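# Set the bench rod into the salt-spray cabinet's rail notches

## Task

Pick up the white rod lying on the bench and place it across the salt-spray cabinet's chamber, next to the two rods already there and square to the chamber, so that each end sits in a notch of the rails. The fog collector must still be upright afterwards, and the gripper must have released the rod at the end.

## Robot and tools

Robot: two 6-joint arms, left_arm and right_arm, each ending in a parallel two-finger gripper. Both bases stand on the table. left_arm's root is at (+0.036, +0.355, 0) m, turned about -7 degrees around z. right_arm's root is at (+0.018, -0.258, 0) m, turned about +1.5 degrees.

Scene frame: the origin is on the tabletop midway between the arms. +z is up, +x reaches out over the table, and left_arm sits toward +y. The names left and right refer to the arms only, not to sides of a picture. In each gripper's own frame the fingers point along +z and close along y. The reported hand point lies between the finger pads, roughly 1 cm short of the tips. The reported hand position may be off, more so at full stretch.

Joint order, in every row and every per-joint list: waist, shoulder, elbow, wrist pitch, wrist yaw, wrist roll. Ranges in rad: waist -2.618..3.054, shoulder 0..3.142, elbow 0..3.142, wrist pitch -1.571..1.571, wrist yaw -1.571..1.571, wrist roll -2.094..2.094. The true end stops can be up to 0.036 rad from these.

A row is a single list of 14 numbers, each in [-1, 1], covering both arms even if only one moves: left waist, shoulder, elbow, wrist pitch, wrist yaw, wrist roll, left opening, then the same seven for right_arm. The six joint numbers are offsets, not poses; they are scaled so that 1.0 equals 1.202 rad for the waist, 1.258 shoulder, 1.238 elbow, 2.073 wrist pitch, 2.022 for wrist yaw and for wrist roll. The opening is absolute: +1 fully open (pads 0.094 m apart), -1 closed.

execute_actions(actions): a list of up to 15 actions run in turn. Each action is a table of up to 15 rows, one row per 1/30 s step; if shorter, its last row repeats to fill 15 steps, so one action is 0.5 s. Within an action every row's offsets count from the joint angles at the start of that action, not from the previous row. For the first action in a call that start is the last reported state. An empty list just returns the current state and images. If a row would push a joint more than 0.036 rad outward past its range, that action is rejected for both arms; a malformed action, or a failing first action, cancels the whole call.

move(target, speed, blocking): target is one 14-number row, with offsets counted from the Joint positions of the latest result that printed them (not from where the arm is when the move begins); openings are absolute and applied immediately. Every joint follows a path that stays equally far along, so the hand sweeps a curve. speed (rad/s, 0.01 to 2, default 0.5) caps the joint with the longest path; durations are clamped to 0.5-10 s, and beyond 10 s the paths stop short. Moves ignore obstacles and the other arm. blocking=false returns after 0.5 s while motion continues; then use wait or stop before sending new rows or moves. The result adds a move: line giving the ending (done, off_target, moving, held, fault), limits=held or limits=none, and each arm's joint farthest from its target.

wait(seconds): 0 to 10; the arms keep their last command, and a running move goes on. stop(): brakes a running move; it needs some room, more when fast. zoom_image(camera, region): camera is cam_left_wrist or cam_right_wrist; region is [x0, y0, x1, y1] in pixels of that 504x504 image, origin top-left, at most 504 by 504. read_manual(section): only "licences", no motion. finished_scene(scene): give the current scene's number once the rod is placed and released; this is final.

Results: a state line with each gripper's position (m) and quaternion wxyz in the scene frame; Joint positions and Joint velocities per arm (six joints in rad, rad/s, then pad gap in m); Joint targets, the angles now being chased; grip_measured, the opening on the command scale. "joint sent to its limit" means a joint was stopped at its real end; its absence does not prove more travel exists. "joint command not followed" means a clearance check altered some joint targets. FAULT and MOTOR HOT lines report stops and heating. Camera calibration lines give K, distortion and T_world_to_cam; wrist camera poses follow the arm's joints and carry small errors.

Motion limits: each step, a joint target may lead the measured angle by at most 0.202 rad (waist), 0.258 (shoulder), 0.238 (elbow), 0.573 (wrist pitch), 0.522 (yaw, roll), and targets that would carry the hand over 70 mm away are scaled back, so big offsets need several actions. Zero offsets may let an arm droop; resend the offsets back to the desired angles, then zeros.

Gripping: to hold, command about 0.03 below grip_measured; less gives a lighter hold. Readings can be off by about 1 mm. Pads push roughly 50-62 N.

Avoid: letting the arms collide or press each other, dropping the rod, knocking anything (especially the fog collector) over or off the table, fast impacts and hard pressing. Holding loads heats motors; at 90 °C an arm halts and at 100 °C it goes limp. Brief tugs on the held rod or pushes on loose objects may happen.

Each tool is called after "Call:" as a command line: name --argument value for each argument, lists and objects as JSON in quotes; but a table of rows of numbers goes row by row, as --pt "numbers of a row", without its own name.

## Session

Call:
execute_actions --actions '[]'

Scene clock: 0.00 s.
left_arm: end_effector_position=(+0.1416, +0.0116, +0.3651) grip_measured=+1.000 end_effector_quat_wxyz=(+0.574, +0.571, +0.580, -0.092) | right_arm: end_effector_position=(+0.2333, -0.3523, +0.2580) grip_measured=+1.000 end_effector_quat_wxyz=(+0.484, +0.633, +0.588, -0.139)
Joint names: [waist, shoulder, elbow, wrist pitch, wrist yaw, wrist roll]
Joint positions: left_arm=[-1.419  1.133  1.268 -0.531 -0.57   0.397  0.094] | right_arm=[ 0.263  1.047  1.07  -1.29   1.028  1.763  0.094]
Joint velocities: left_arm=[ 0.012 -0.012 -0.027 -0.007 -0.022 -0.022  0.   ] | right_arm=[ 0.002 -0.007 -0.012  0.007 -0.066 -0.022  0.   ]
Motor temperatures (°C, as the motors report them): left_arm=[23 32 27 26 23 23] | right_arm=[23 29 24 26 21 23]
Joint targets: left_arm=[-1.419 1.126 1.274 -0.534 -0.571 0.389] | right_arm=[0.263 1.042 1.080 -1.295 1.048 1.760]
camera_calibration (this result's frames):
cam_left_wrist: T_world_to_cam=[[-0.642404, -0.215019, -0.735584, 0.369462], [0.221422, 0.866823, -0.446756, 0.170264], [0.733682, -0.449872, -0.50924, 0.20605], [0, 0, 0, 1]] pos_world=[0.048468, 0.024549, 0.452766]
cam_right_wrist: T_world_to_cam=[[-0.885618, -0.178263, -0.428838, 0.258475], [-0.0682783, 0.963341, -0.259445, 0.46181], [0.459367, -0.200489, -0.865324, 0.151974], [0, 0, 0, 1]] pos_world=[0.19063, -0.368335, 0.362165]

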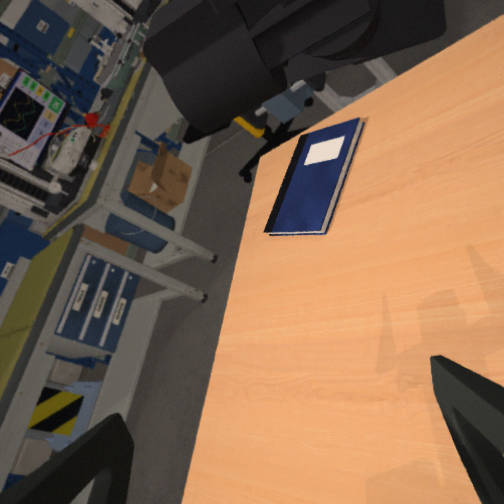

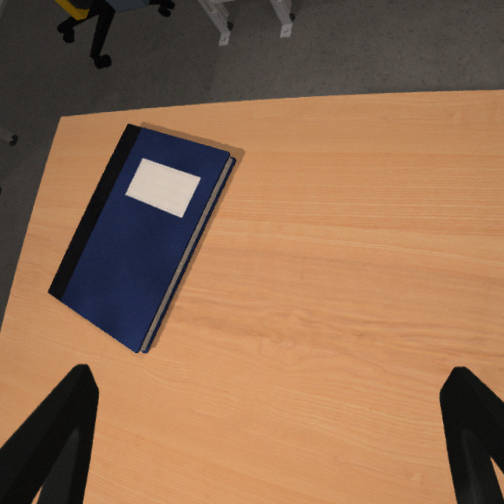

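Call:
move --target '[1.0,0.133,0.349,-0.178,0.282,-0.196,1, -0.385,0.201,0.509,0.188,-0.508,-0.872,1]' --speed 1.0

Scene clock: 15.37 s.
left_arm: end_effector_position=(+0.3816, +0.2322, +0.4049) grip_measured=+1.000 end_effector_quat_wxyz=(+0.509, +0.150, +0.844, -0.083) | right_arm: end_effector_position=(+0.3783, -0.3183, +0.3917) grip_measured=+1.000 end_effector_quat_wxyz=(+0.491, +0.075, +0.867, -0.043)
Joint names: [waist, shoulder, elbow, wrist pitch, wrist yaw, wrist roll]
Joint positions: left_arm=[-0.224  1.281  1.677 -0.883 -0.011  0.01   0.094] | right_arm=[-0.189  1.293  1.676 -0.923  0.009  0.005  0.094]
Joint velocities: left_arm=[ 0.017  0.007  0.002  0.037 -0.022 -0.007  0.   ] | right_arm=[-0.012  0.002  0.012 -0.037  0.022 -0.037  0.   ]
Motor temperatures (°C, as the motors report them): left_arm=[23 32 30 29 23 23] | right_arm=[23 29 25 26 21 23]
Joint targets: left_arm=[-0.217 1.301 1.700 -0.900 0.001 0.001] | right_arm=[-0.199 1.300 1.701 -0.901 0.001 -0.000]
move: off_target (left_arm, right_arm); limits=none; left_arm: farthest joint: the elbow, 0.024 radians from its target (0.432 radians at the start); right_arm: farthest joint: the elbow, 0.024 radians from its target (0.630 radians at the start)
camera_calibration (this result's frames):
cam_left_wrist: T_world_to_cam=[[-0.398415, -0.881889, -0.252065, 0.466226], [-0.646826, 0.464994, -0.60448, 0.432176], [0.650293, -0.0777922, -0.75569, 0.194719], [0, 0, 0, 1]] pos_world=[0.338669, 0.225348, 0.525908]
cam_right_wrist: T_world_to_cam=[[-0.156272, -0.98743, 0.0236722, -0.260447], [-0.936724, 0.140561, -0.32061, 0.564219], [0.313253, -0.0722766, -0.946915, 0.335901], [0, 0, 0, 1]] pos_world=[0.382595, -0.312203, 0.50513]

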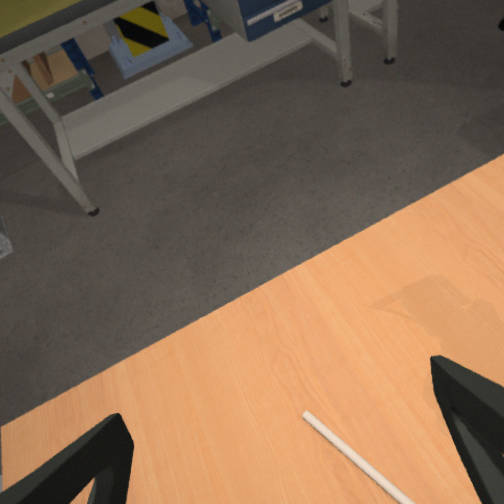

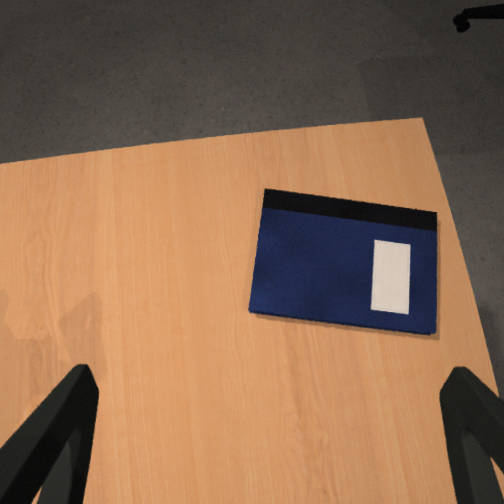

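Call:
move --target '[0.993,0.174,0.277,-0.153,0.005,-0.005,1, 0.906,0.005,0.02,-0.085,0,0,1]' --speed 1.0

Scene clock: 44.80 s.
left_arm: end_effector_position=(+0.2844, +0.6366, +0.3995) grip_measured=+1.000 end_effector_quat_wxyz=(+0.395, -0.366, +0.823, +0.181) | right_arm: end_effector_position=(+0.2247, +0.0126, +0.3576) grip_measured=+1.000 end_effector_quat_wxyz=(+0.375, -0.400, +0.816, +0.183)
Joint names: [waist, shoulder, elbow, wrist pitch, wrist yaw, wrist roll]
Joint positions: left_arm=[ 0.967  1.484  1.996 -1.183 -0.005  0.007  0.094] | right_arm=[ 0.893  1.293  1.676 -1.092  0.008  0.004  0.094]
Joint velocities: left_arm=[-0.017 -0.007  0.012  0.007 -0.022  0.11   0.   ] | right_arm=[-0.012 -0.027 -0.002  0.022 -0.037  0.051  0.   ]
Motor temperatures (°C, as the motors report them): left_arm=[23 32 32 31 23 23] | right_arm=[23 29 27 28 21 23]
Joint targets: left_arm=[0.970 1.500 2.020 -1.200 -0.001 -0.000] | right_arm=[0.899 1.300 1.701 -1.099 0.009 0.005]
move: off_target (left_arm, right_arm); limits=none; left_arm: farthest joint: the elbow, 0.024 radians from its target (0.343 radians at the start); right_arm: farthest joint: the elbow, 0.025 radians from its target (0.025 radians at the start)
camera_calibration (this result's frames):
cam_left_wrist: T_world_to_cam=[[0.640411, -0.733062, -0.229114, 0.383435], [-0.736052, -0.500614, -0.455645, 0.758558], [0.219319, 0.46044, -0.860171, 0.106964], [0, 0, 0, 1]] pos_world=[0.289323, 0.611576, 0.525491]
cam_right_wrist: T_world_to_cam=[[0.80188, -0.597091, 0.0217213, -0.176361], [-0.587114, -0.794183, -0.156749, 0.237511], [0.110844, 0.112941, -0.9874, 0.433359], [0, 0, 0, 1]] pos_world=[0.232831, 0.0343797, 0.468959]

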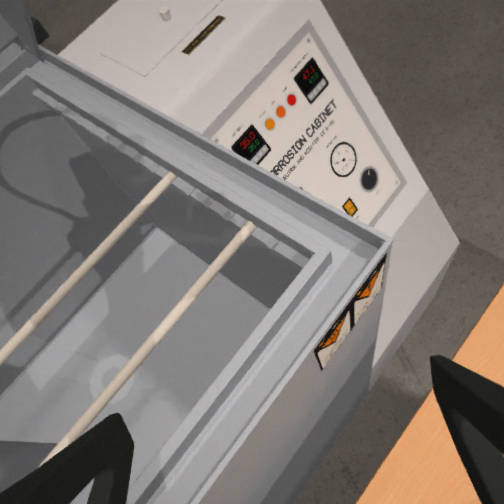

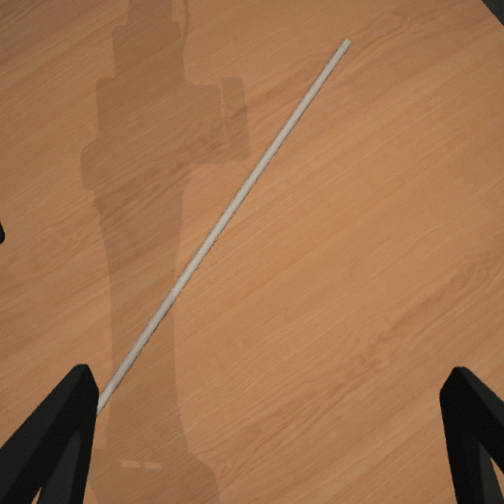

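Call:
zoom_image --camera "cam_left_wrist" --region '[20, 60, 340, 300]'

Region (20, 60, 340, 300) of cam_left_wrist's 504x504 image, scaled by 1.575, with more detail than that image has; it fills the top 378 rows of this view, and the rest is white.

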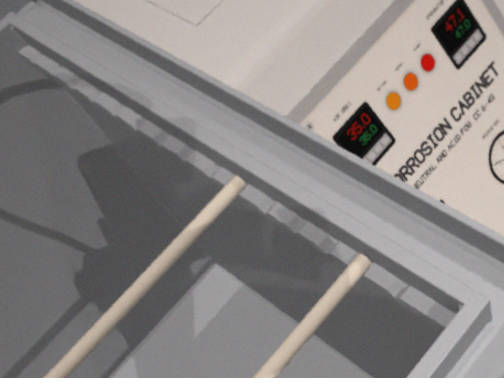

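Call:
zoom_image --camera "cam_left_wrist" --region '[140, 150, 340, 290]'

Region (140, 150, 340, 290) of cam_left_wrist's 504x504 image, scaled by 2.520, with more detail than that image has; it fills the top 353 rows of this view, and the rest is white.

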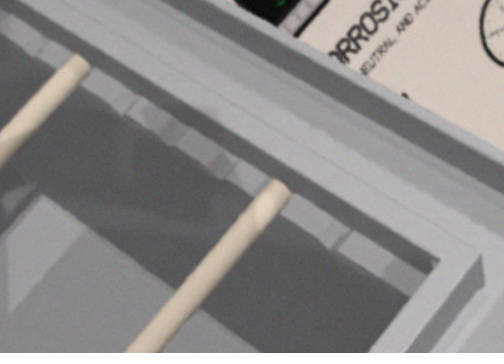

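Call:
zoom_image --camera "cam_left_wrist" --region '[0, 50, 260, 470]'

Region (0, 50, 260, 470) of cam_left_wrist's 504x504 image, scaled by 1.200, with more detail than that image has; it fills the left 312 columns of this view, and the rest is white.

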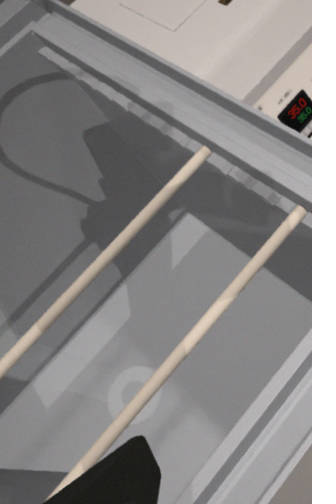

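Call:
zoom_image --camera "cam_left_wrist" --region '[150, 160, 270, 250]'

Call:
zoom_image --camera "cam_right_wrist" --region '[260, 20, 400, 160]'

Call:
zoom_image --camera "cam_right_wrist" --region '[60, 300, 200, 440]'

Region (150, 160, 270, 250) of cam_left_wrist's 504x504 image, scaled by 4.200, with more detail than that image has; it fills the top 378 rows of this view, and the rest is white.

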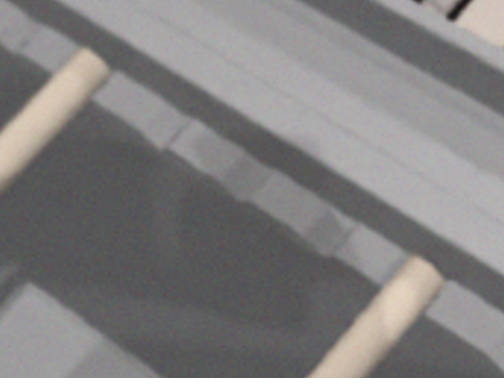

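Region (260, 20, 400, 160) of cam_right_wrist's 504x504 image, scaled by 3.600, with more detail than that image has.

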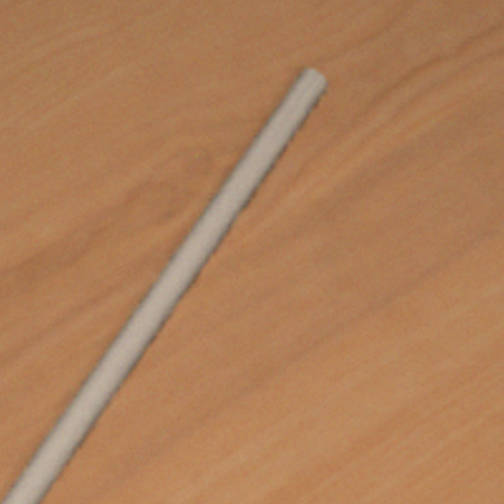

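Region (60, 300, 200, 440) of cam_right_wrist's 504x504 image, scaled by 3.600, with more detail than that image has.

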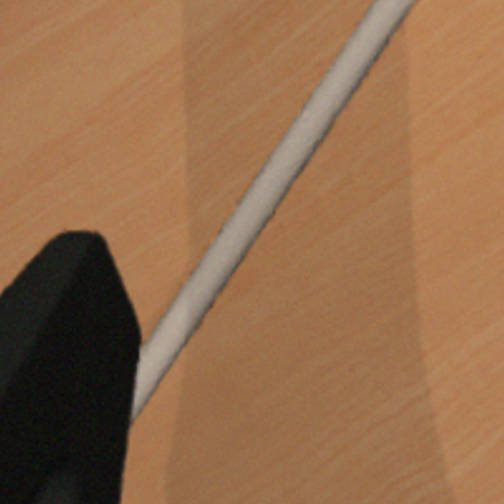

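Call:
move --target '[0.73,0.013,0.02,-0.05,0.003,-0.003,1, -0.99,0.005,0.02,-0.003,0,0,1]' --speed 1.0

Scene clock: 127.77 s.
left_arm: end_effector_position=(-0.0178, +0.7126, +0.3830) grip_measured=+1.000 end_effector_quat_wxyz=(-0.257, +0.693, -0.603, -0.300) | right_arm: end_effector_position=(+0.3466, -0.3483, +0.3576) grip_measured=+1.000 end_effector_quat_wxyz=(+0.413, +0.124, +0.900, -0.059)
Joint names: [waist, shoulder, elbow, wrist pitch, wrist yaw, wrist roll]
Joint positions: left_arm=[ 1.84   1.484  1.996 -1.271 -0.003  0.007  0.094] | right_arm=[-0.291  1.293  1.676 -1.092  0.011  0.004  0.094]
Joint velocities: left_arm=[-0.012 -0.017  0.002 -0.007  0.051 -0.066  0.   ] | right_arm=[-0.007 -0.002 -0.007  0.022 -0.037 -0.051  0.   ]
Motor temperatures (°C, as the motors report them): left_arm=[23 31 32 32 23 23] | right_arm=[23 28 27 28 21 23]
Joint targets: left_arm=[1.845 1.500 2.021 -1.287 0.001 0.001] | right_arm=[-0.297 1.300 1.701 -1.098 0.008 0.004]
move: off_target (left_arm, right_arm); limits=none; left_arm: farthest joint: the elbow, 0.025 radians from its target (0.025 radians at the start); right_arm: farthest joint: the elbow, 0.025 radians from its target (0.025 radians at the start)
camera_calibration (this result's frames):
cam_left_wrist: T_world_to_cam=[[0.976353, -0.00145672, -0.216178, 0.108578], [-0.0851918, -0.921651, -0.378552, 0.848738], [-0.198689, 0.388017, -0.899981, 0.183515], [0, 0, 0, 1]] pos_world=[0.00275752, 0.711191, 0.509923]
cam_right_wrist: T_world_to_cam=[[-0.252078, -0.967416, 0.0237091, -0.254074], [-0.956661, 0.245435, -0.156721, 0.512661], [0.145796, -0.0621876, -0.987358, 0.387479], [0, 0, 0, 1]] pos_world=[0.369904, -0.347524, 0.468949]

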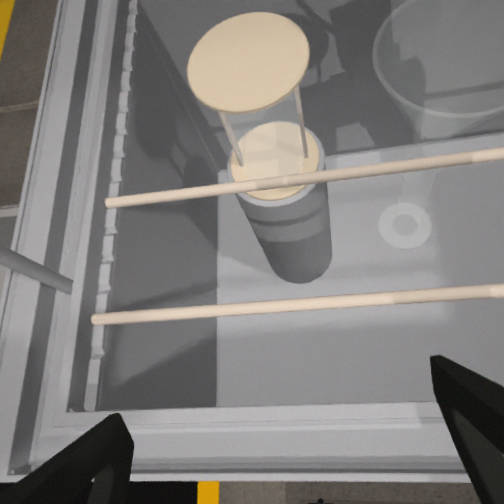

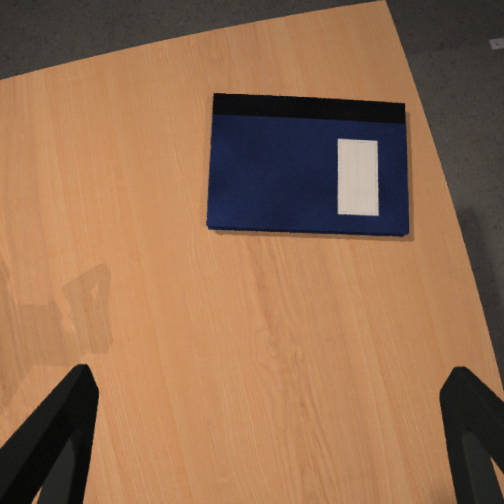

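Call:
zoom_image --camera "cam_left_wrist" --region '[40, 170, 200, 420]'

Region (40, 170, 200, 420) of cam_left_wrist's 504x504 image, scaled by 2.016, with more detail than that image has; it fills the left 323 columns of this view, and the rest is white.

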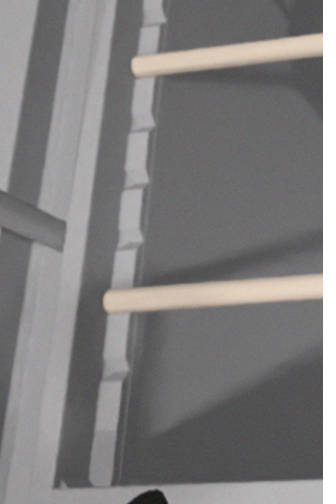

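Call:
move --target '[-1.0,0.026,-0.183,-0.088,0.063,0.926,-0.3, 0,0.005,0.02,-0.003,0,0,1]' --speed 1.5

Call:
move --target '[-1.0,0,0,0,0,0,-0.3, 0,0.005,0.02,-0.003,0,0,1]' --speed 1.5

Scene clock: 250.10 s.
left_arm: end_effector_position=(+0.3246, +0.4990, +0.2822) grip_measured=-0.298 end_effector_quat_wxyz=(+0.125, +0.622, +0.752, +0.177) | right_arm: end_effector_position=(+0.3466, -0.3483, +0.3576) grip_measured=+1.000 end_effector_quat_wxyz=(+0.413, +0.124, +0.900, -0.059)
Joint names: [waist, shoulder, elbow, wrist pitch, wrist yaw, wrist roll]
Joint positions: left_arm=[ 0.643  1.501  1.782 -1.426  0.106  1.877  0.033] | right_arm=[-0.291  1.293  1.676 -1.092  0.011  0.004  0.094]
Joint velocities: left_arm=[ 0.032 -0.002 -0.002  0.007  0.051 -0.007 -0.001] | right_arm=[ 0.002 -0.017  0.007 -0.051 -0.037  0.081  0.   ]
Motor temperatures (°C, as the motors report them): left_arm=[23 30 32 32 23 23] | right_arm=[23 27 27 28 21 23]
Joint targets: left_arm=[0.638 1.516 1.769 -1.453 0.125 1.880] | right_arm=[-0.291 1.300 1.701 -1.098 0.011 0.004]
move: off_target (left_arm, right_arm); limits=none; left_arm: farthest joint: the wrist pitch, 0.027 radians from its target (0.182 radians at the start); right_arm: farthest joint: the elbow, 0.025 radians from its target (0.025 radians at the start)
camera_calibration (this result's frames):
cam_left_wrist: T_world_to_cam=[[-0.893092, 0.089599, -0.440861, 0.376973], [-0.146478, 0.868651, 0.473275, -0.470939], [0.425359, 0.487255, -0.762661, -0.0471833], [0, 0, 0, 1]] pos_world=[0.287759, 0.398295, 0.353092]
cam_right_wrist: T_world_to_cam=[[-0.252078, -0.967416, 0.0237091, -0.254074], [-0.956661, 0.245435, -0.156721, 0.512661], [0.145796, -0.0621876, -0.987358, 0.387479], [0, 0, 0, 1]] pos_world=[0.369904, -0.347524, 0.468949]

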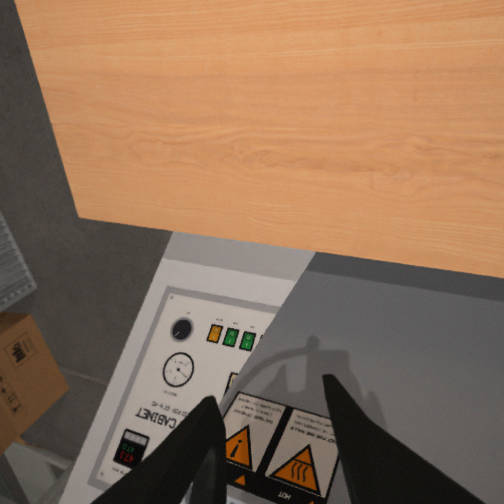

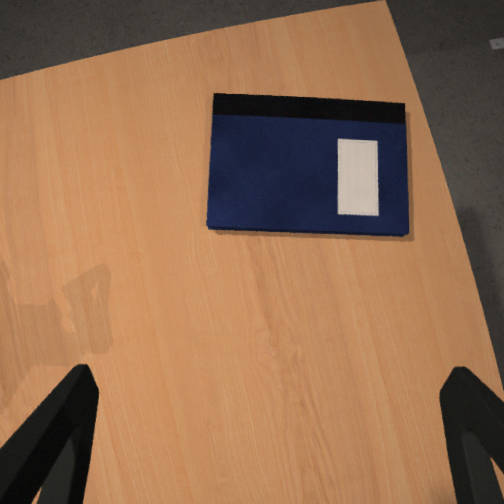

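Scene clock: 251.50 s.
left_arm: end_effector_position=(+0.2777, +0.1374, +0.2833) grip_measured=-0.298 end_effector_quat_wxyz=(+0.207, +0.937, +0.270, +0.082) | right_arm: end_effector_position=(+0.3466, -0.3483, +0.3576) grip_measured=+1.000 end_effector_quat_wxyz=(+0.413, +0.124, +0.900, -0.059)
Joint names: [waist, shoulder, elbow, wrist pitch, wrist yaw, wrist roll]
Joint positions: left_arm=[-0.556  1.501  1.782 -1.414  0.099  1.877  0.033] | right_arm=[-0.291  1.293  1.676 -1.092  0.011  0.004  0.094]
Joint velocities: left_arm=[-0.002  0.007  0.002 -0.051 -0.051  0.037 -0.001] | right_arm=[-0.002  0.007 -0.007  0.022 -0.037 -0.007  0.   ]
Motor temperatures (°C, as the motors report them): left_arm=[23 30 32 32 23 23] | right_arm=[23 27 27 28 21 23]
Joint targets: left_arm=[-0.559 1.501 1.782 -1.426 0.106 1.877] | right_arm=[-0.291 1.300 1.701 -1.098 0.011 0.004]
move: off_target (right_arm); limits=none; left_arm: farthest joint: the wrist pitch, 0.012 radians from its target (0.000 radians at the start); right_arm: farthest joint: the elbow, 0.025 radians from its target (0.025 radians at the start)
camera_calibration (this result's frames):
cam_left_wrist: T_world_to_cam=[[-0.237897, 0.862658, -0.446347, 0.0814347], [0.748015, 0.455857, 0.482356, -0.358493], [0.619579, -0.219123, -0.753729, 0.190392], [0, 0, 0, 1]] pos_world=[0.169569, 0.13489, 0.352773]
cam_right_wrist: T_world_to_cam=[[-0.252078, -0.967416, 0.0237091, -0.254074], [-0.956661, 0.245435, -0.156721, 0.512661], [0.145796, -0.0621876, -0.987358, 0.387479], [0, 0, 0, 1]] pos_world=[0.369904, -0.347524, 0.468949]

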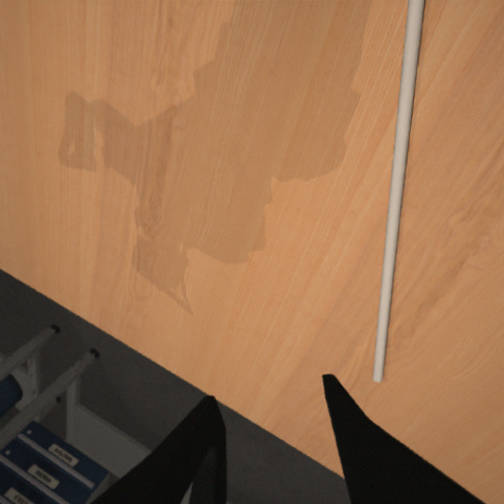

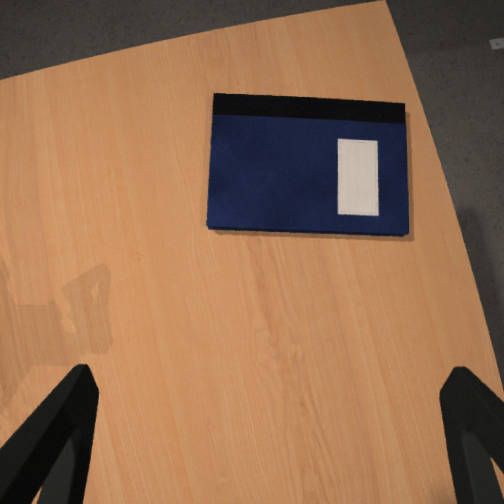

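Call:
execute_actions --actions '[]'

Scene clock: 275.27 s.
left_arm: end_effector_position=(+0.2777, +0.1374, +0.2833) grip_measured=-0.298 end_effector_quat_wxyz=(+0.207, +0.937, +0.270, +0.082) | right_arm: end_effector_position=(+0.3466, -0.3483, +0.3576) grip_measured=+1.000 end_effector_quat_wxyz=(+0.413, +0.124, +0.900, -0.059)
Joint names: [waist, shoulder, elbow, wrist pitch, wrist yaw, wrist roll]
Joint positions: left_arm=[-0.556  1.501  1.782 -1.414  0.099  1.877  0.033] | right_arm=[-0.291  1.293  1.676 -1.092  0.011  0.004  0.094]
Joint velocities: left_arm=[-0.022 -0.012  0.012  0.051 -0.051 -0.037  0.001] | right_arm=[ 0.002  0.017 -0.002 -0.007  0.022  0.081  0.   ]
Motor temperatures (°C, as the motors report them): left_arm=[23 30 31 31 23 23] | right_arm=[23 27 27 27 21 23]
Joint targets: left_arm=[-0.559 1.501 1.782 -1.426 0.106 1.877] | right_arm=[-0.291 1.300 1.701 -1.098 0.011 0.004]
camera_calibration (this result's frames):
cam_left_wrist: T_world_to_cam=[[-0.237897, 0.862658, -0.446347, 0.0814347], [0.748015, 0.455857, 0.482356, -0.358493], [0.619579, -0.219123, -0.753729, 0.190392], [0, 0, 0, 1]] pos_world=[0.169569, 0.13489, 0.352773]
cam_right_wrist: T_world_to_cam=[[-0.252078, -0.967416, 0.0237091, -0.254074], [-0.956661, 0.245435, -0.156721, 0.512661], [0.145796, -0.0621876, -0.987358, 0.387479], [0, 0, 0, 1]] pos_world=[0.369904, -0.347524, 0.468949]

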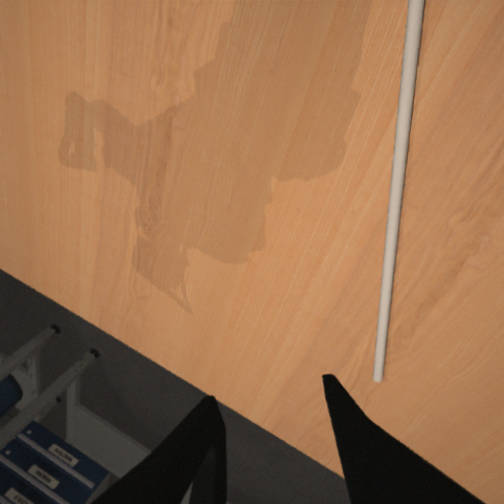

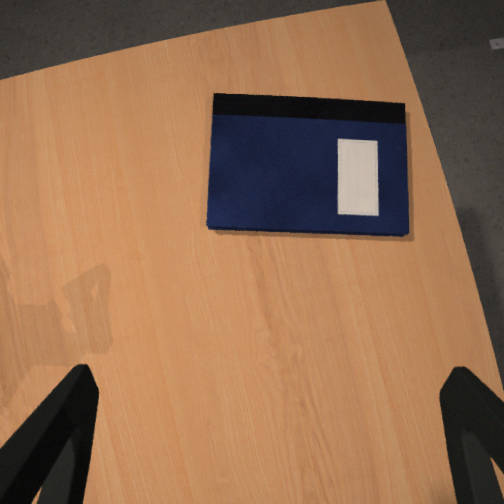

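Call:
zoom_image --camera "cam_left_wrist" --region '[340, 340, 420, 420]'

Call:
zoom_image --camera "cam_left_wrist" --region '[380, 0, 460, 80]'

Region (340, 340, 420, 420) of cam_left_wrist's 504x504 image, scaled by 6.300, with more detail than that image has.

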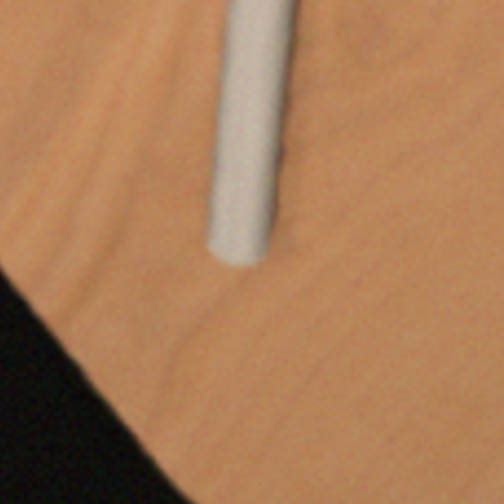

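Region (380, 0, 460, 80) of cam_left_wrist's 504x504 image, scaled by 6.300, with more detail than that image has.

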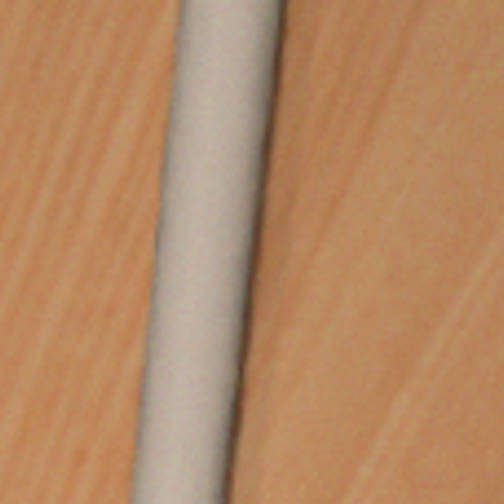

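Call:
move --target '[-0.1298,0.1486,-0.4903,0.2306,-0.030,0.041,-0.3,0,0.005,0.02,-0.003,0,0,1]' --speed 0.8

Scene clock: 332.20 s.
left_arm: end_effector_position=(+0.2509, +0.1101, +0.0700) grip_measured=-0.298 end_effector_quat_wxyz=(+0.068, +0.982, +0.175, +0.019) | right_arm: end_effector_position=(+0.3466, -0.3483, +0.3576) grip_measured=+1.000 end_effector_quat_wxyz=(+0.413, +0.124, +0.900, -0.059)
Joint names: [waist, shoulder, elbow, wrist pitch, wrist yaw, wrist roll]
Joint positions: left_arm=[-0.705  1.681  1.181 -0.935  0.04   1.954  0.033] | right_arm=[-0.291  1.293  1.676 -1.092  0.011  0.004  0.094]
Joint velocities: left_arm=[ 0.002 -0.017 -0.012  0.037 -0.022 -0.007 -0.   ] | right_arm=[-0.012  0.007 -0.002 -0.051 -0.022  0.037  0.   ]
Motor temperatures (°C, as the motors report them): left_arm=[23 30 31 30 23 23] | right_arm=[23 27 27 27 21 23]
Joint targets: left_arm=[-0.712 1.688 1.175 -0.936 0.038 1.960] | right_arm=[-0.291 1.300 1.701 -1.098 0.011 0.004]
move: off_target (right_arm); limits=none; left_arm: farthest joint: the waist, 0.007 radians from its target (0.156 radians at the start); right_arm: farthest joint: the elbow, 0.025 radians from its target (0.025 radians at the start)
camera_calibration (this result's frames):
cam_left_wrist: T_world_to_cam=[[-0.0966556, 0.979859, -0.174737, -0.0640402], [0.88761, 0.164291, 0.430299, -0.222372], [0.45034, -0.113508, -0.885612, 0.0803453], [0, 0, 0, 1]] pos_world=[0.155007, 0.108404, 0.155651]
cam_right_wrist: T_world_to_cam=[[-0.252078, -0.967416, 0.0237091, -0.254074], [-0.956661, 0.245435, -0.156721, 0.512661], [0.145796, -0.0621876, -0.987358, 0.387479], [0, 0, 0, 1]] pos_world=[0.369904, -0.347524, 0.468949]

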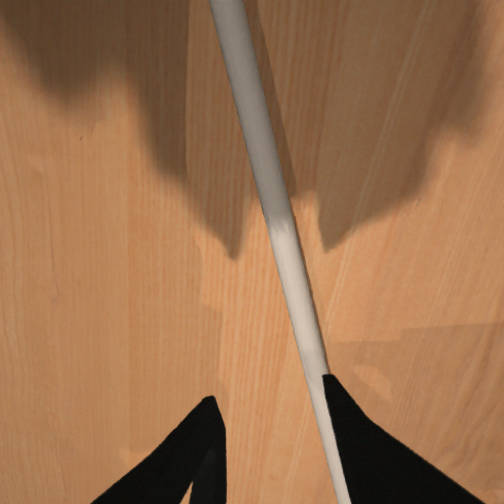

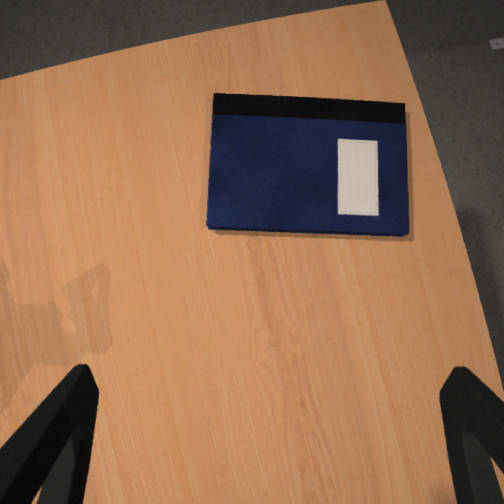

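Call:
move --target '[-0.004,0.0588,-0.1115,0.0892,0.002,0.0,-0.3,0,0.005,0.02,-0.003,0,0,1]' --speed 0.25

Scene clock: 351.00 s.
left_arm: end_effector_position=(+0.2509, +0.1101, +0.0253) grip_measured=-0.298 end_effector_quat_wxyz=(+0.069, +0.982, +0.175, +0.020) | right_arm: end_effector_position=(+0.3466, -0.3483, +0.3576) grip_measured=+1.000 end_effector_quat_wxyz=(+0.413, +0.124, +0.900, -0.059)
Joint names: [waist, shoulder, elbow, wrist pitch, wrist yaw, wrist roll]
Joint positions: left_arm=[-0.705  1.737  1.055 -0.75   0.04   1.954  0.033] | right_arm=[-0.291  1.293  1.676 -1.092  0.011  0.004  0.094]
Joint velocities: left_arm=[-0.012  0.007 -0.007 -0.051  0.095  0.037 -0.   ] | right_arm=[ 0.007  0.012 -0.002  0.051 -0.007 -0.022  0.   ]
Motor temperatures (°C, as the motors report them): left_arm=[23 31 31 29 23 23] | right_arm=[23 27 27 27 21 23]
Joint targets: left_arm=[-0.710 1.755 1.042 -0.750 0.044 1.954] | right_arm=[-0.291 1.300 1.701 -1.098 0.011 0.004]
move: off_target (right_arm); limits=none; left_arm: farthest joint: the shoulder, 0.018 radians from its target (0.074 radians at the start); right_arm: farthest joint: the elbow, 0.025 radians from its target (0.025 radians at the start)
camera_calibration (this result's frames):
cam_left_wrist: T_world_to_cam=[[-0.0961566, 0.979313, -0.178046, -0.0718415], [0.88639, 0.165627, 0.432297, -0.203003], [0.452844, -0.11625, -0.883979, 0.0403362], [0, 0, 0, 1]] pos_world=[0.154766, 0.108667, 0.110623]
cam_right_wrist: T_world_to_cam=[[-0.252078, -0.967416, 0.0237091, -0.254074], [-0.956661, 0.245435, -0.156721, 0.512661], [0.145796, -0.0621876, -0.987358, 0.387479], [0, 0, 0, 1]] pos_world=[0.369904, -0.347524, 0.468949]

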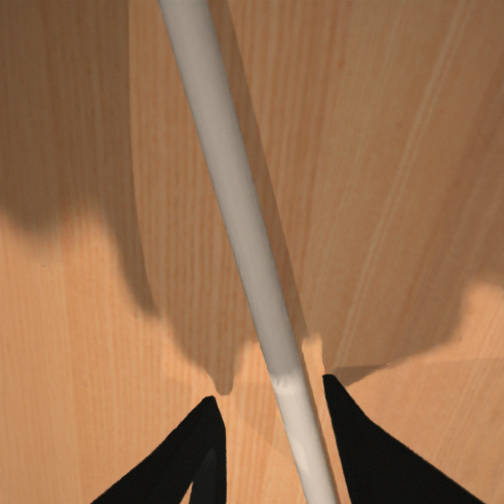

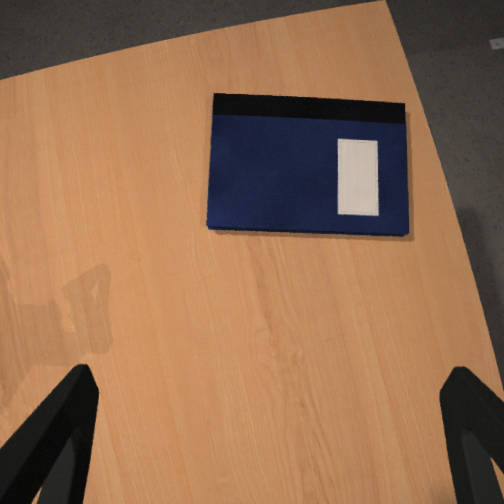

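Call:
move --target '[-0.004,0.023,-0.016,0,0.002,0.0,-0.3,0,0.005,0.02,-0.003,0,0,1]' --speed 0.1

Scene clock: 363.40 s.
left_arm: end_effector_position=(+0.2511, +0.1098, +0.0253) grip_measured=-0.298 end_effector_quat_wxyz=(+0.070, +0.982, +0.175, +0.021) | right_arm: end_effector_position=(+0.3466, -0.3483, +0.3576) grip_measured=+1.000 end_effector_quat_wxyz=(+0.413, +0.124, +0.900, -0.059)
Joint names: [waist, shoulder, elbow, wrist pitch, wrist yaw, wrist roll]
Joint positions: left_arm=[-0.705  1.737  1.055 -0.748  0.04   1.954  0.033] | right_arm=[-0.291  1.293  1.676 -1.092  0.011  0.004  0.094]
Joint velocities: left_arm=[-0.012  0.002  0.007 -0.007 -0.022 -0.007  0.001] | right_arm=[ 0.002 -0.007 -0.017 -0.081 -0.007  0.007  0.   ]
Motor temperatures (°C, as the motors report them): left_arm=[23 31 30 28 23 23] | right_arm=[23 26 27 27 21 23]
Joint targets: left_arm=[-0.710 1.766 1.036 -0.749 0.044 1.954] | right_arm=[-0.291 1.300 1.701 -1.098 0.011 0.004]
move: off_target (left_arm, right_arm); limits=none; left_arm: farthest joint: the shoulder, 0.029 radians from its target (0.029 radians at the start); right_arm: farthest joint: the elbow, 0.025 radians from its target (0.025 radians at the start)
camera_calibration (this result's frames):
cam_left_wrist: T_world_to_cam=[[-0.0959728, 0.979111, -0.179248, -0.0715299], [0.885944, 0.166115, 0.433022, -0.203165], [0.453753, -0.117246, -0.883381, 0.0401018], [0, 0, 0, 1]] pos_world=[0.154931, 0.108486, 0.110578]
cam_right_wrist: T_world_to_cam=[[-0.252078, -0.967416, 0.0237091, -0.254074], [-0.956661, 0.245435, -0.156721, 0.512661], [0.145796, -0.0621876, -0.987358, 0.387479], [0, 0, 0, 1]] pos_world=[0.369904, -0.347524, 0.468949]

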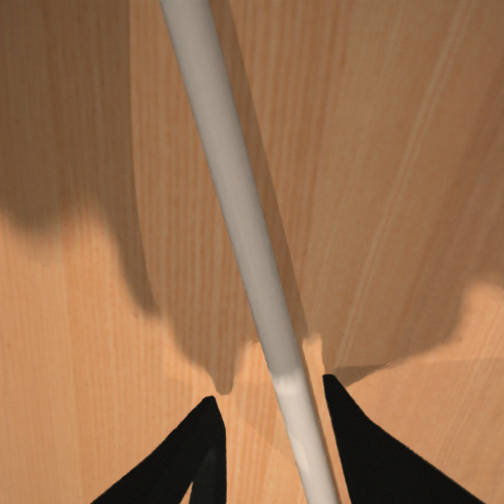

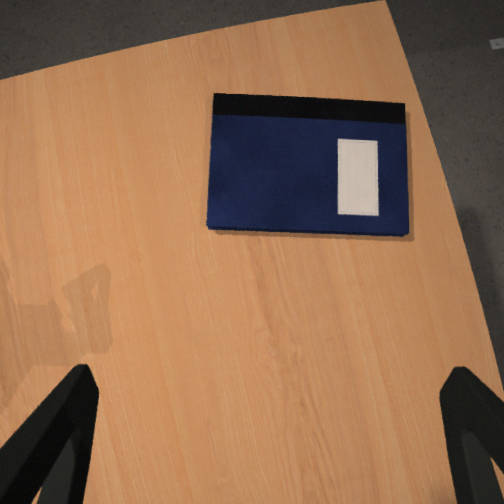

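Call:
zoom_image --camera "cam_left_wrist" --region '[170, 304, 410, 504]'

Region (170, 304, 410, 504) of cam_left_wrist's 504x504 image, scaled by 2.100, with more detail than that image has.

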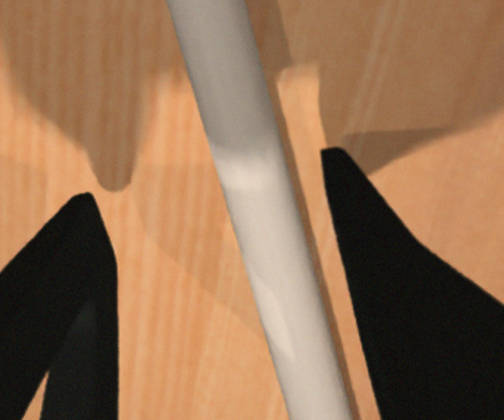

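Call:
execute_actions --actions '[[[-0.004,0.034,-0.024,0,0.002,0.0,-0.3,0,0.005,0.02,-0.003,0,0,1]]]'

Scene clock: 383.47 s.
left_arm: end_effector_position=(+0.2499, +0.1112, +0.0206) grip_measured=-0.298 end_effector_quat_wxyz=(+0.065, +0.982, +0.176, +0.018) | right_arm: end_effector_position=(+0.3466, -0.3483, +0.3576) grip_measured=+1.000 end_effector_quat_wxyz=(+0.413, +0.124, +0.900, -0.059)
Joint names: [waist, shoulder, elbow, wrist pitch, wrist yaw, wrist roll]
Joint positions: left_arm=[-0.705  1.748  1.049 -0.742  0.04   1.954  0.033] | right_arm=[-0.291  1.293  1.676 -1.092  0.011  0.004  0.094]
Joint velocities: left_arm=[-0.012  0.007  0.002  0.007 -0.037 -0.037  0.001] | right_arm=[ 0.007 -0.002 -0.007  0.022 -0.022  0.007  0.   ]
Motor temperatures (°C, as the motors report them): left_arm=[23 30 30 28 23 23] | right_arm=[23 26 27 27 21 23]
Joint targets: left_arm=[-0.710 1.780 1.026 -0.748 0.044 1.954] | right_arm=[-0.291 1.300 1.701 -1.098 0.011 0.004]
camera_calibration (this result's frames):
cam_left_wrist: T_world_to_cam=[[-0.0972772, 0.98054, -0.170522, -0.0738349], [0.889155, 0.162599, 0.427745, -0.200542], [0.447148, -0.110011, -0.887669, 0.0375587], [0, 0, 0, 1]] pos_world=[0.154336, 0.109138, 0.10653]
cam_right_wrist: T_world_to_cam=[[-0.252078, -0.967416, 0.0237091, -0.254074], [-0.956661, 0.245435, -0.156721, 0.512661], [0.145796, -0.0621876, -0.987358, 0.387479], [0, 0, 0, 1]] pos_world=[0.369904, -0.347524, 0.468949]

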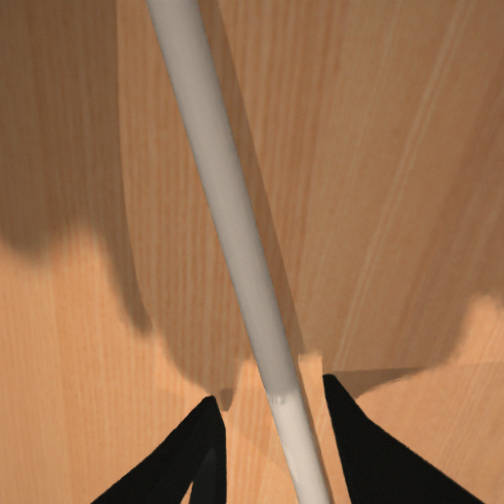

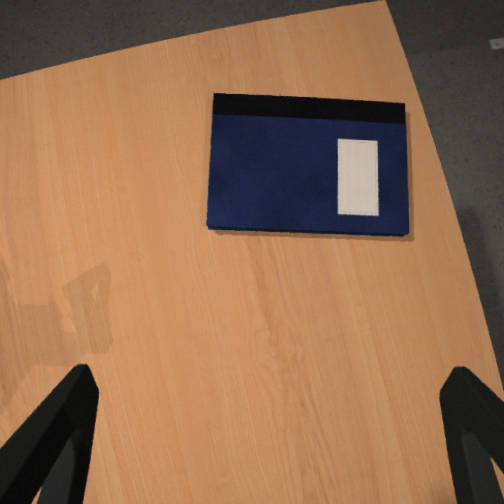

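Call:
execute_actions --actions '[[[-0.004,0.014,-0.008,0,0.002,0.0,-0.865,0,0.005,0.02,-0.003,0,0,1]],[[0,0,0,0,0,0,-0.865,0,0,0,0,0,0,1]]]'

Scene clock: 392.10 s.
left_arm: end_effector_position=(+0.2501, +0.1110, +0.0204) grip_measured=-0.836 end_effector_quat_wxyz=(+0.066, +0.982, +0.175, +0.018) | right_arm: end_effector_position=(+0.3466, -0.3483, +0.3576) grip_measured=+1.000 end_effector_quat_wxyz=(+0.413, +0.124, +0.900, -0.059)
Joint names: [waist, shoulder, elbow, wrist pitch, wrist yaw, wrist roll]
Joint positions: left_arm=[-0.705  1.748  1.048 -0.74   0.039  1.955  0.008] | right_arm=[-0.291  1.293  1.676 -1.092  0.011  0.004  0.094]
Joint velocities: left_arm=[-0.007 -0.012 -0.012  0.051 -0.007  0.037  0.001] | right_arm=[-0.012 -0.007 -0.007 -0.007 -0.022  0.007  0.   ]
Motor temperatures (°C, as the motors report them): left_arm=[23 30 30 28 23 23] | right_arm=[23 26 27 27 21 23]
Joint targets: left_arm=[-0.705 1.748 1.048 -0.740 0.039 1.955] | right_arm=[-0.291 1.293 1.676 -1.092 0.011 0.004]
camera_calibration (this result's frames):
cam_left_wrist: T_world_to_cam=[[-0.0967237, 0.980427, -0.171486, -0.0737728], [0.888628, 0.162671, 0.428811, -0.200578], [0.448314, -0.110911, -0.886969, 0.037112], [0, 0, 0, 1]] pos_world=[0.154466, 0.109073, 0.106276]
cam_right_wrist: T_world_to_cam=[[-0.252078, -0.967416, 0.0237091, -0.254074], [-0.956661, 0.245435, -0.156721, 0.512661], [0.145796, -0.0621876, -0.987358, 0.387479], [0, 0, 0, 1]] pos_world=[0.369904, -0.347524, 0.468949]

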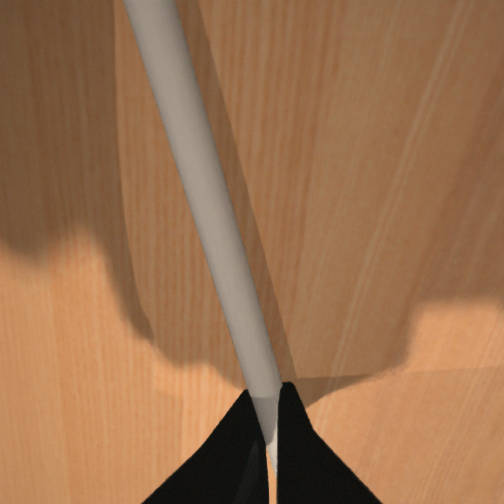

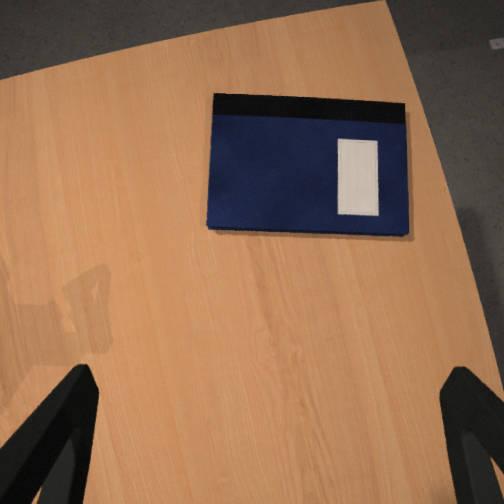

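Call:
move --target '[0.416,-0.101,0.727,-0.360,-0.024,-0.195,-0.868,0,0.005,0.02,-0.003,0,0,1]' --speed 0.8

Scene clock: 446.90 s.
left_arm: end_effector_position=(+0.3671, +0.2438, +0.2822) grip_measured=-0.835 end_effector_quat_wxyz=(+0.158, +0.798, +0.569, +0.120) | right_arm: end_effector_position=(+0.3466, -0.3483, +0.3576) grip_measured=+1.000 end_effector_quat_wxyz=(+0.413, +0.124, +0.900, -0.059)
Joint names: [waist, shoulder, elbow, wrist pitch, wrist yaw, wrist roll]
Joint positions: left_arm=[-0.208  1.634  1.931 -1.469 -0.013  1.572  0.008] | right_arm=[-0.291  1.293  1.676 -1.092  0.011  0.004  0.094]
Joint velocities: left_arm=[ 0.002 -0.007 -0.007 -0.051 -0.051 -0.022  0.001] | right_arm=[-0.007 -0.007 -0.017 -0.066  0.037 -0.007  0.   ]
Motor temperatures (°C, as the motors report them): left_arm=[23 33 31 27 23 23] | right_arm=[23 26 26 28 21 23]
Joint targets: left_arm=[-0.205 1.621 1.948 -1.486 -0.009 1.560] | right_arm=[-0.291 1.300 1.701 -1.098 0.011 0.004]
move: off_target (right_arm); limits=none; left_arm: farthest joint: the elbow, 0.017 radians from its target (0.900 radians at the start); right_arm: farthest joint: the elbow, 0.025 radians from its target (0.025 radians at the start)
camera_calibration (this result's frames):
cam_left_wrist: T_world_to_cam=[[-0.746568, 0.521713, -0.412858, 0.270795], [0.32776, 0.828432, 0.454174, -0.40189], [0.578973, 0.203754, -0.789477, 0.0793824], [0, 0, 0, 1]] pos_world=[0.28793, 0.175487, 0.356998]
cam_right_wrist: T_world_to_cam=[[-0.252078, -0.967416, 0.0237091, -0.254074], [-0.956661, 0.245435, -0.156721, 0.512661], [0.145796, -0.0621876, -0.987358, 0.387479], [0, 0, 0, 1]] pos_world=[0.369904, -0.347524, 0.468949]

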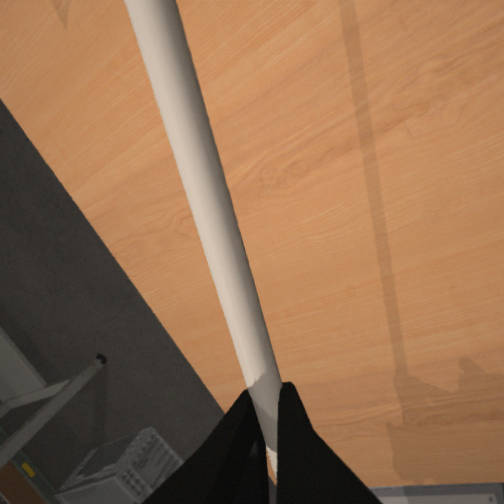

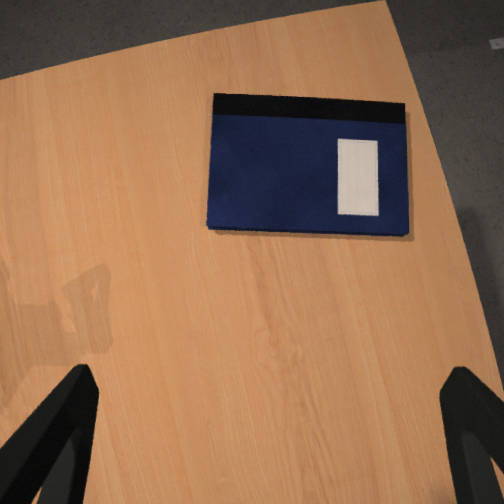

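Call:
move --target '[0.98,-0.010,0.014,-0.008,0,0,-0.868,0,0.005,0.02,-0.003,0,0,1]' --speed 0.8

Scene clock: 453.73 s.
left_arm: end_effector_position=(+0.2633, +0.6204, +0.2822) grip_measured=-0.835 end_effector_quat_wxyz=(+0.059, +0.346, +0.917, +0.189) | right_arm: end_effector_position=(+0.3466, -0.3483, +0.3576) grip_measured=+1.000 end_effector_quat_wxyz=(+0.413, +0.124, +0.900, -0.059)
Joint names: [waist, shoulder, elbow, wrist pitch, wrist yaw, wrist roll]
Joint positions: left_arm=[ 0.972  1.634  1.931 -1.47  -0.025  1.572  0.008] | right_arm=[-0.291  1.293  1.676 -1.092  0.011  0.004  0.094]
Joint velocities: left_arm=[-0.007 -0.022 -0.002  0.081 -0.037 -0.022  0.   ] | right_arm=[ 0.002 -0.012 -0.002 -0.037 -0.051 -0.007  0.   ]
Motor temperatures (°C, as the motors report them): left_arm=[23 33 31 27 23 23] | right_arm=[23 26 26 28 21 23]
Joint targets: left_arm=[0.970 1.622 1.949 -1.486 -0.012 1.572] | right_arm=[-0.291 1.300 1.701 -1.098 0.011 0.004]
move: off_target (right_arm); limits=none; left_arm: farthest joint: the elbow, 0.017 radians from its target (0.017 radians at the start); right_arm: farthest joint: the elbow, 0.025 radians from its target (0.025 radians at the start)
camera_calibration (this result's frames):
cam_left_wrist: T_world_to_cam=[[-0.768208, -0.491883, -0.409765, 0.630433], [-0.639794, 0.612661, 0.464015, -0.294083], [0.0228059, 0.618625, -0.785355, -0.0493779], [0, 0, 0, 1]] pos_world=[0.297277, 0.520819, 0.356009]
cam_right_wrist: T_world_to_cam=[[-0.252078, -0.967416, 0.0237091, -0.254074], [-0.956661, 0.245435, -0.156721, 0.512661], [0.145796, -0.0621876, -0.987358, 0.387479], [0, 0, 0, 1]] pos_world=[0.369904, -0.347524, 0.468949]

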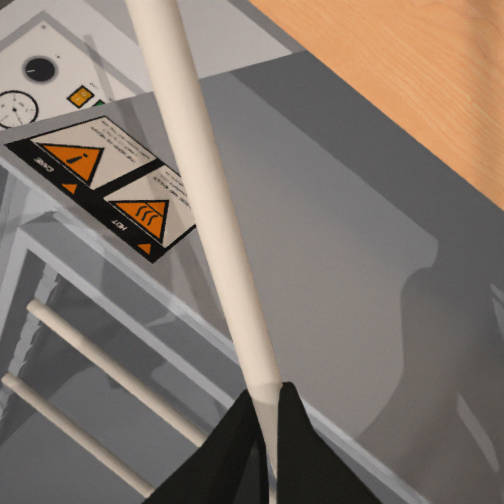

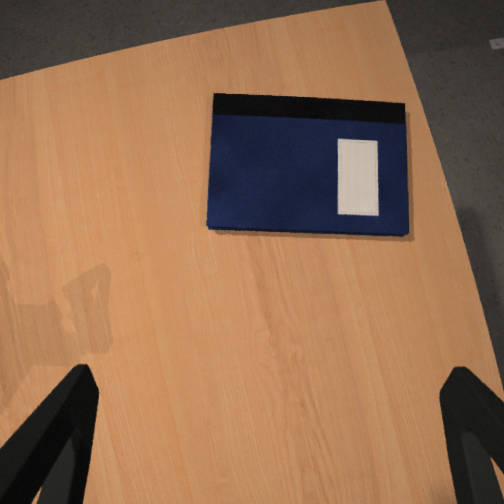

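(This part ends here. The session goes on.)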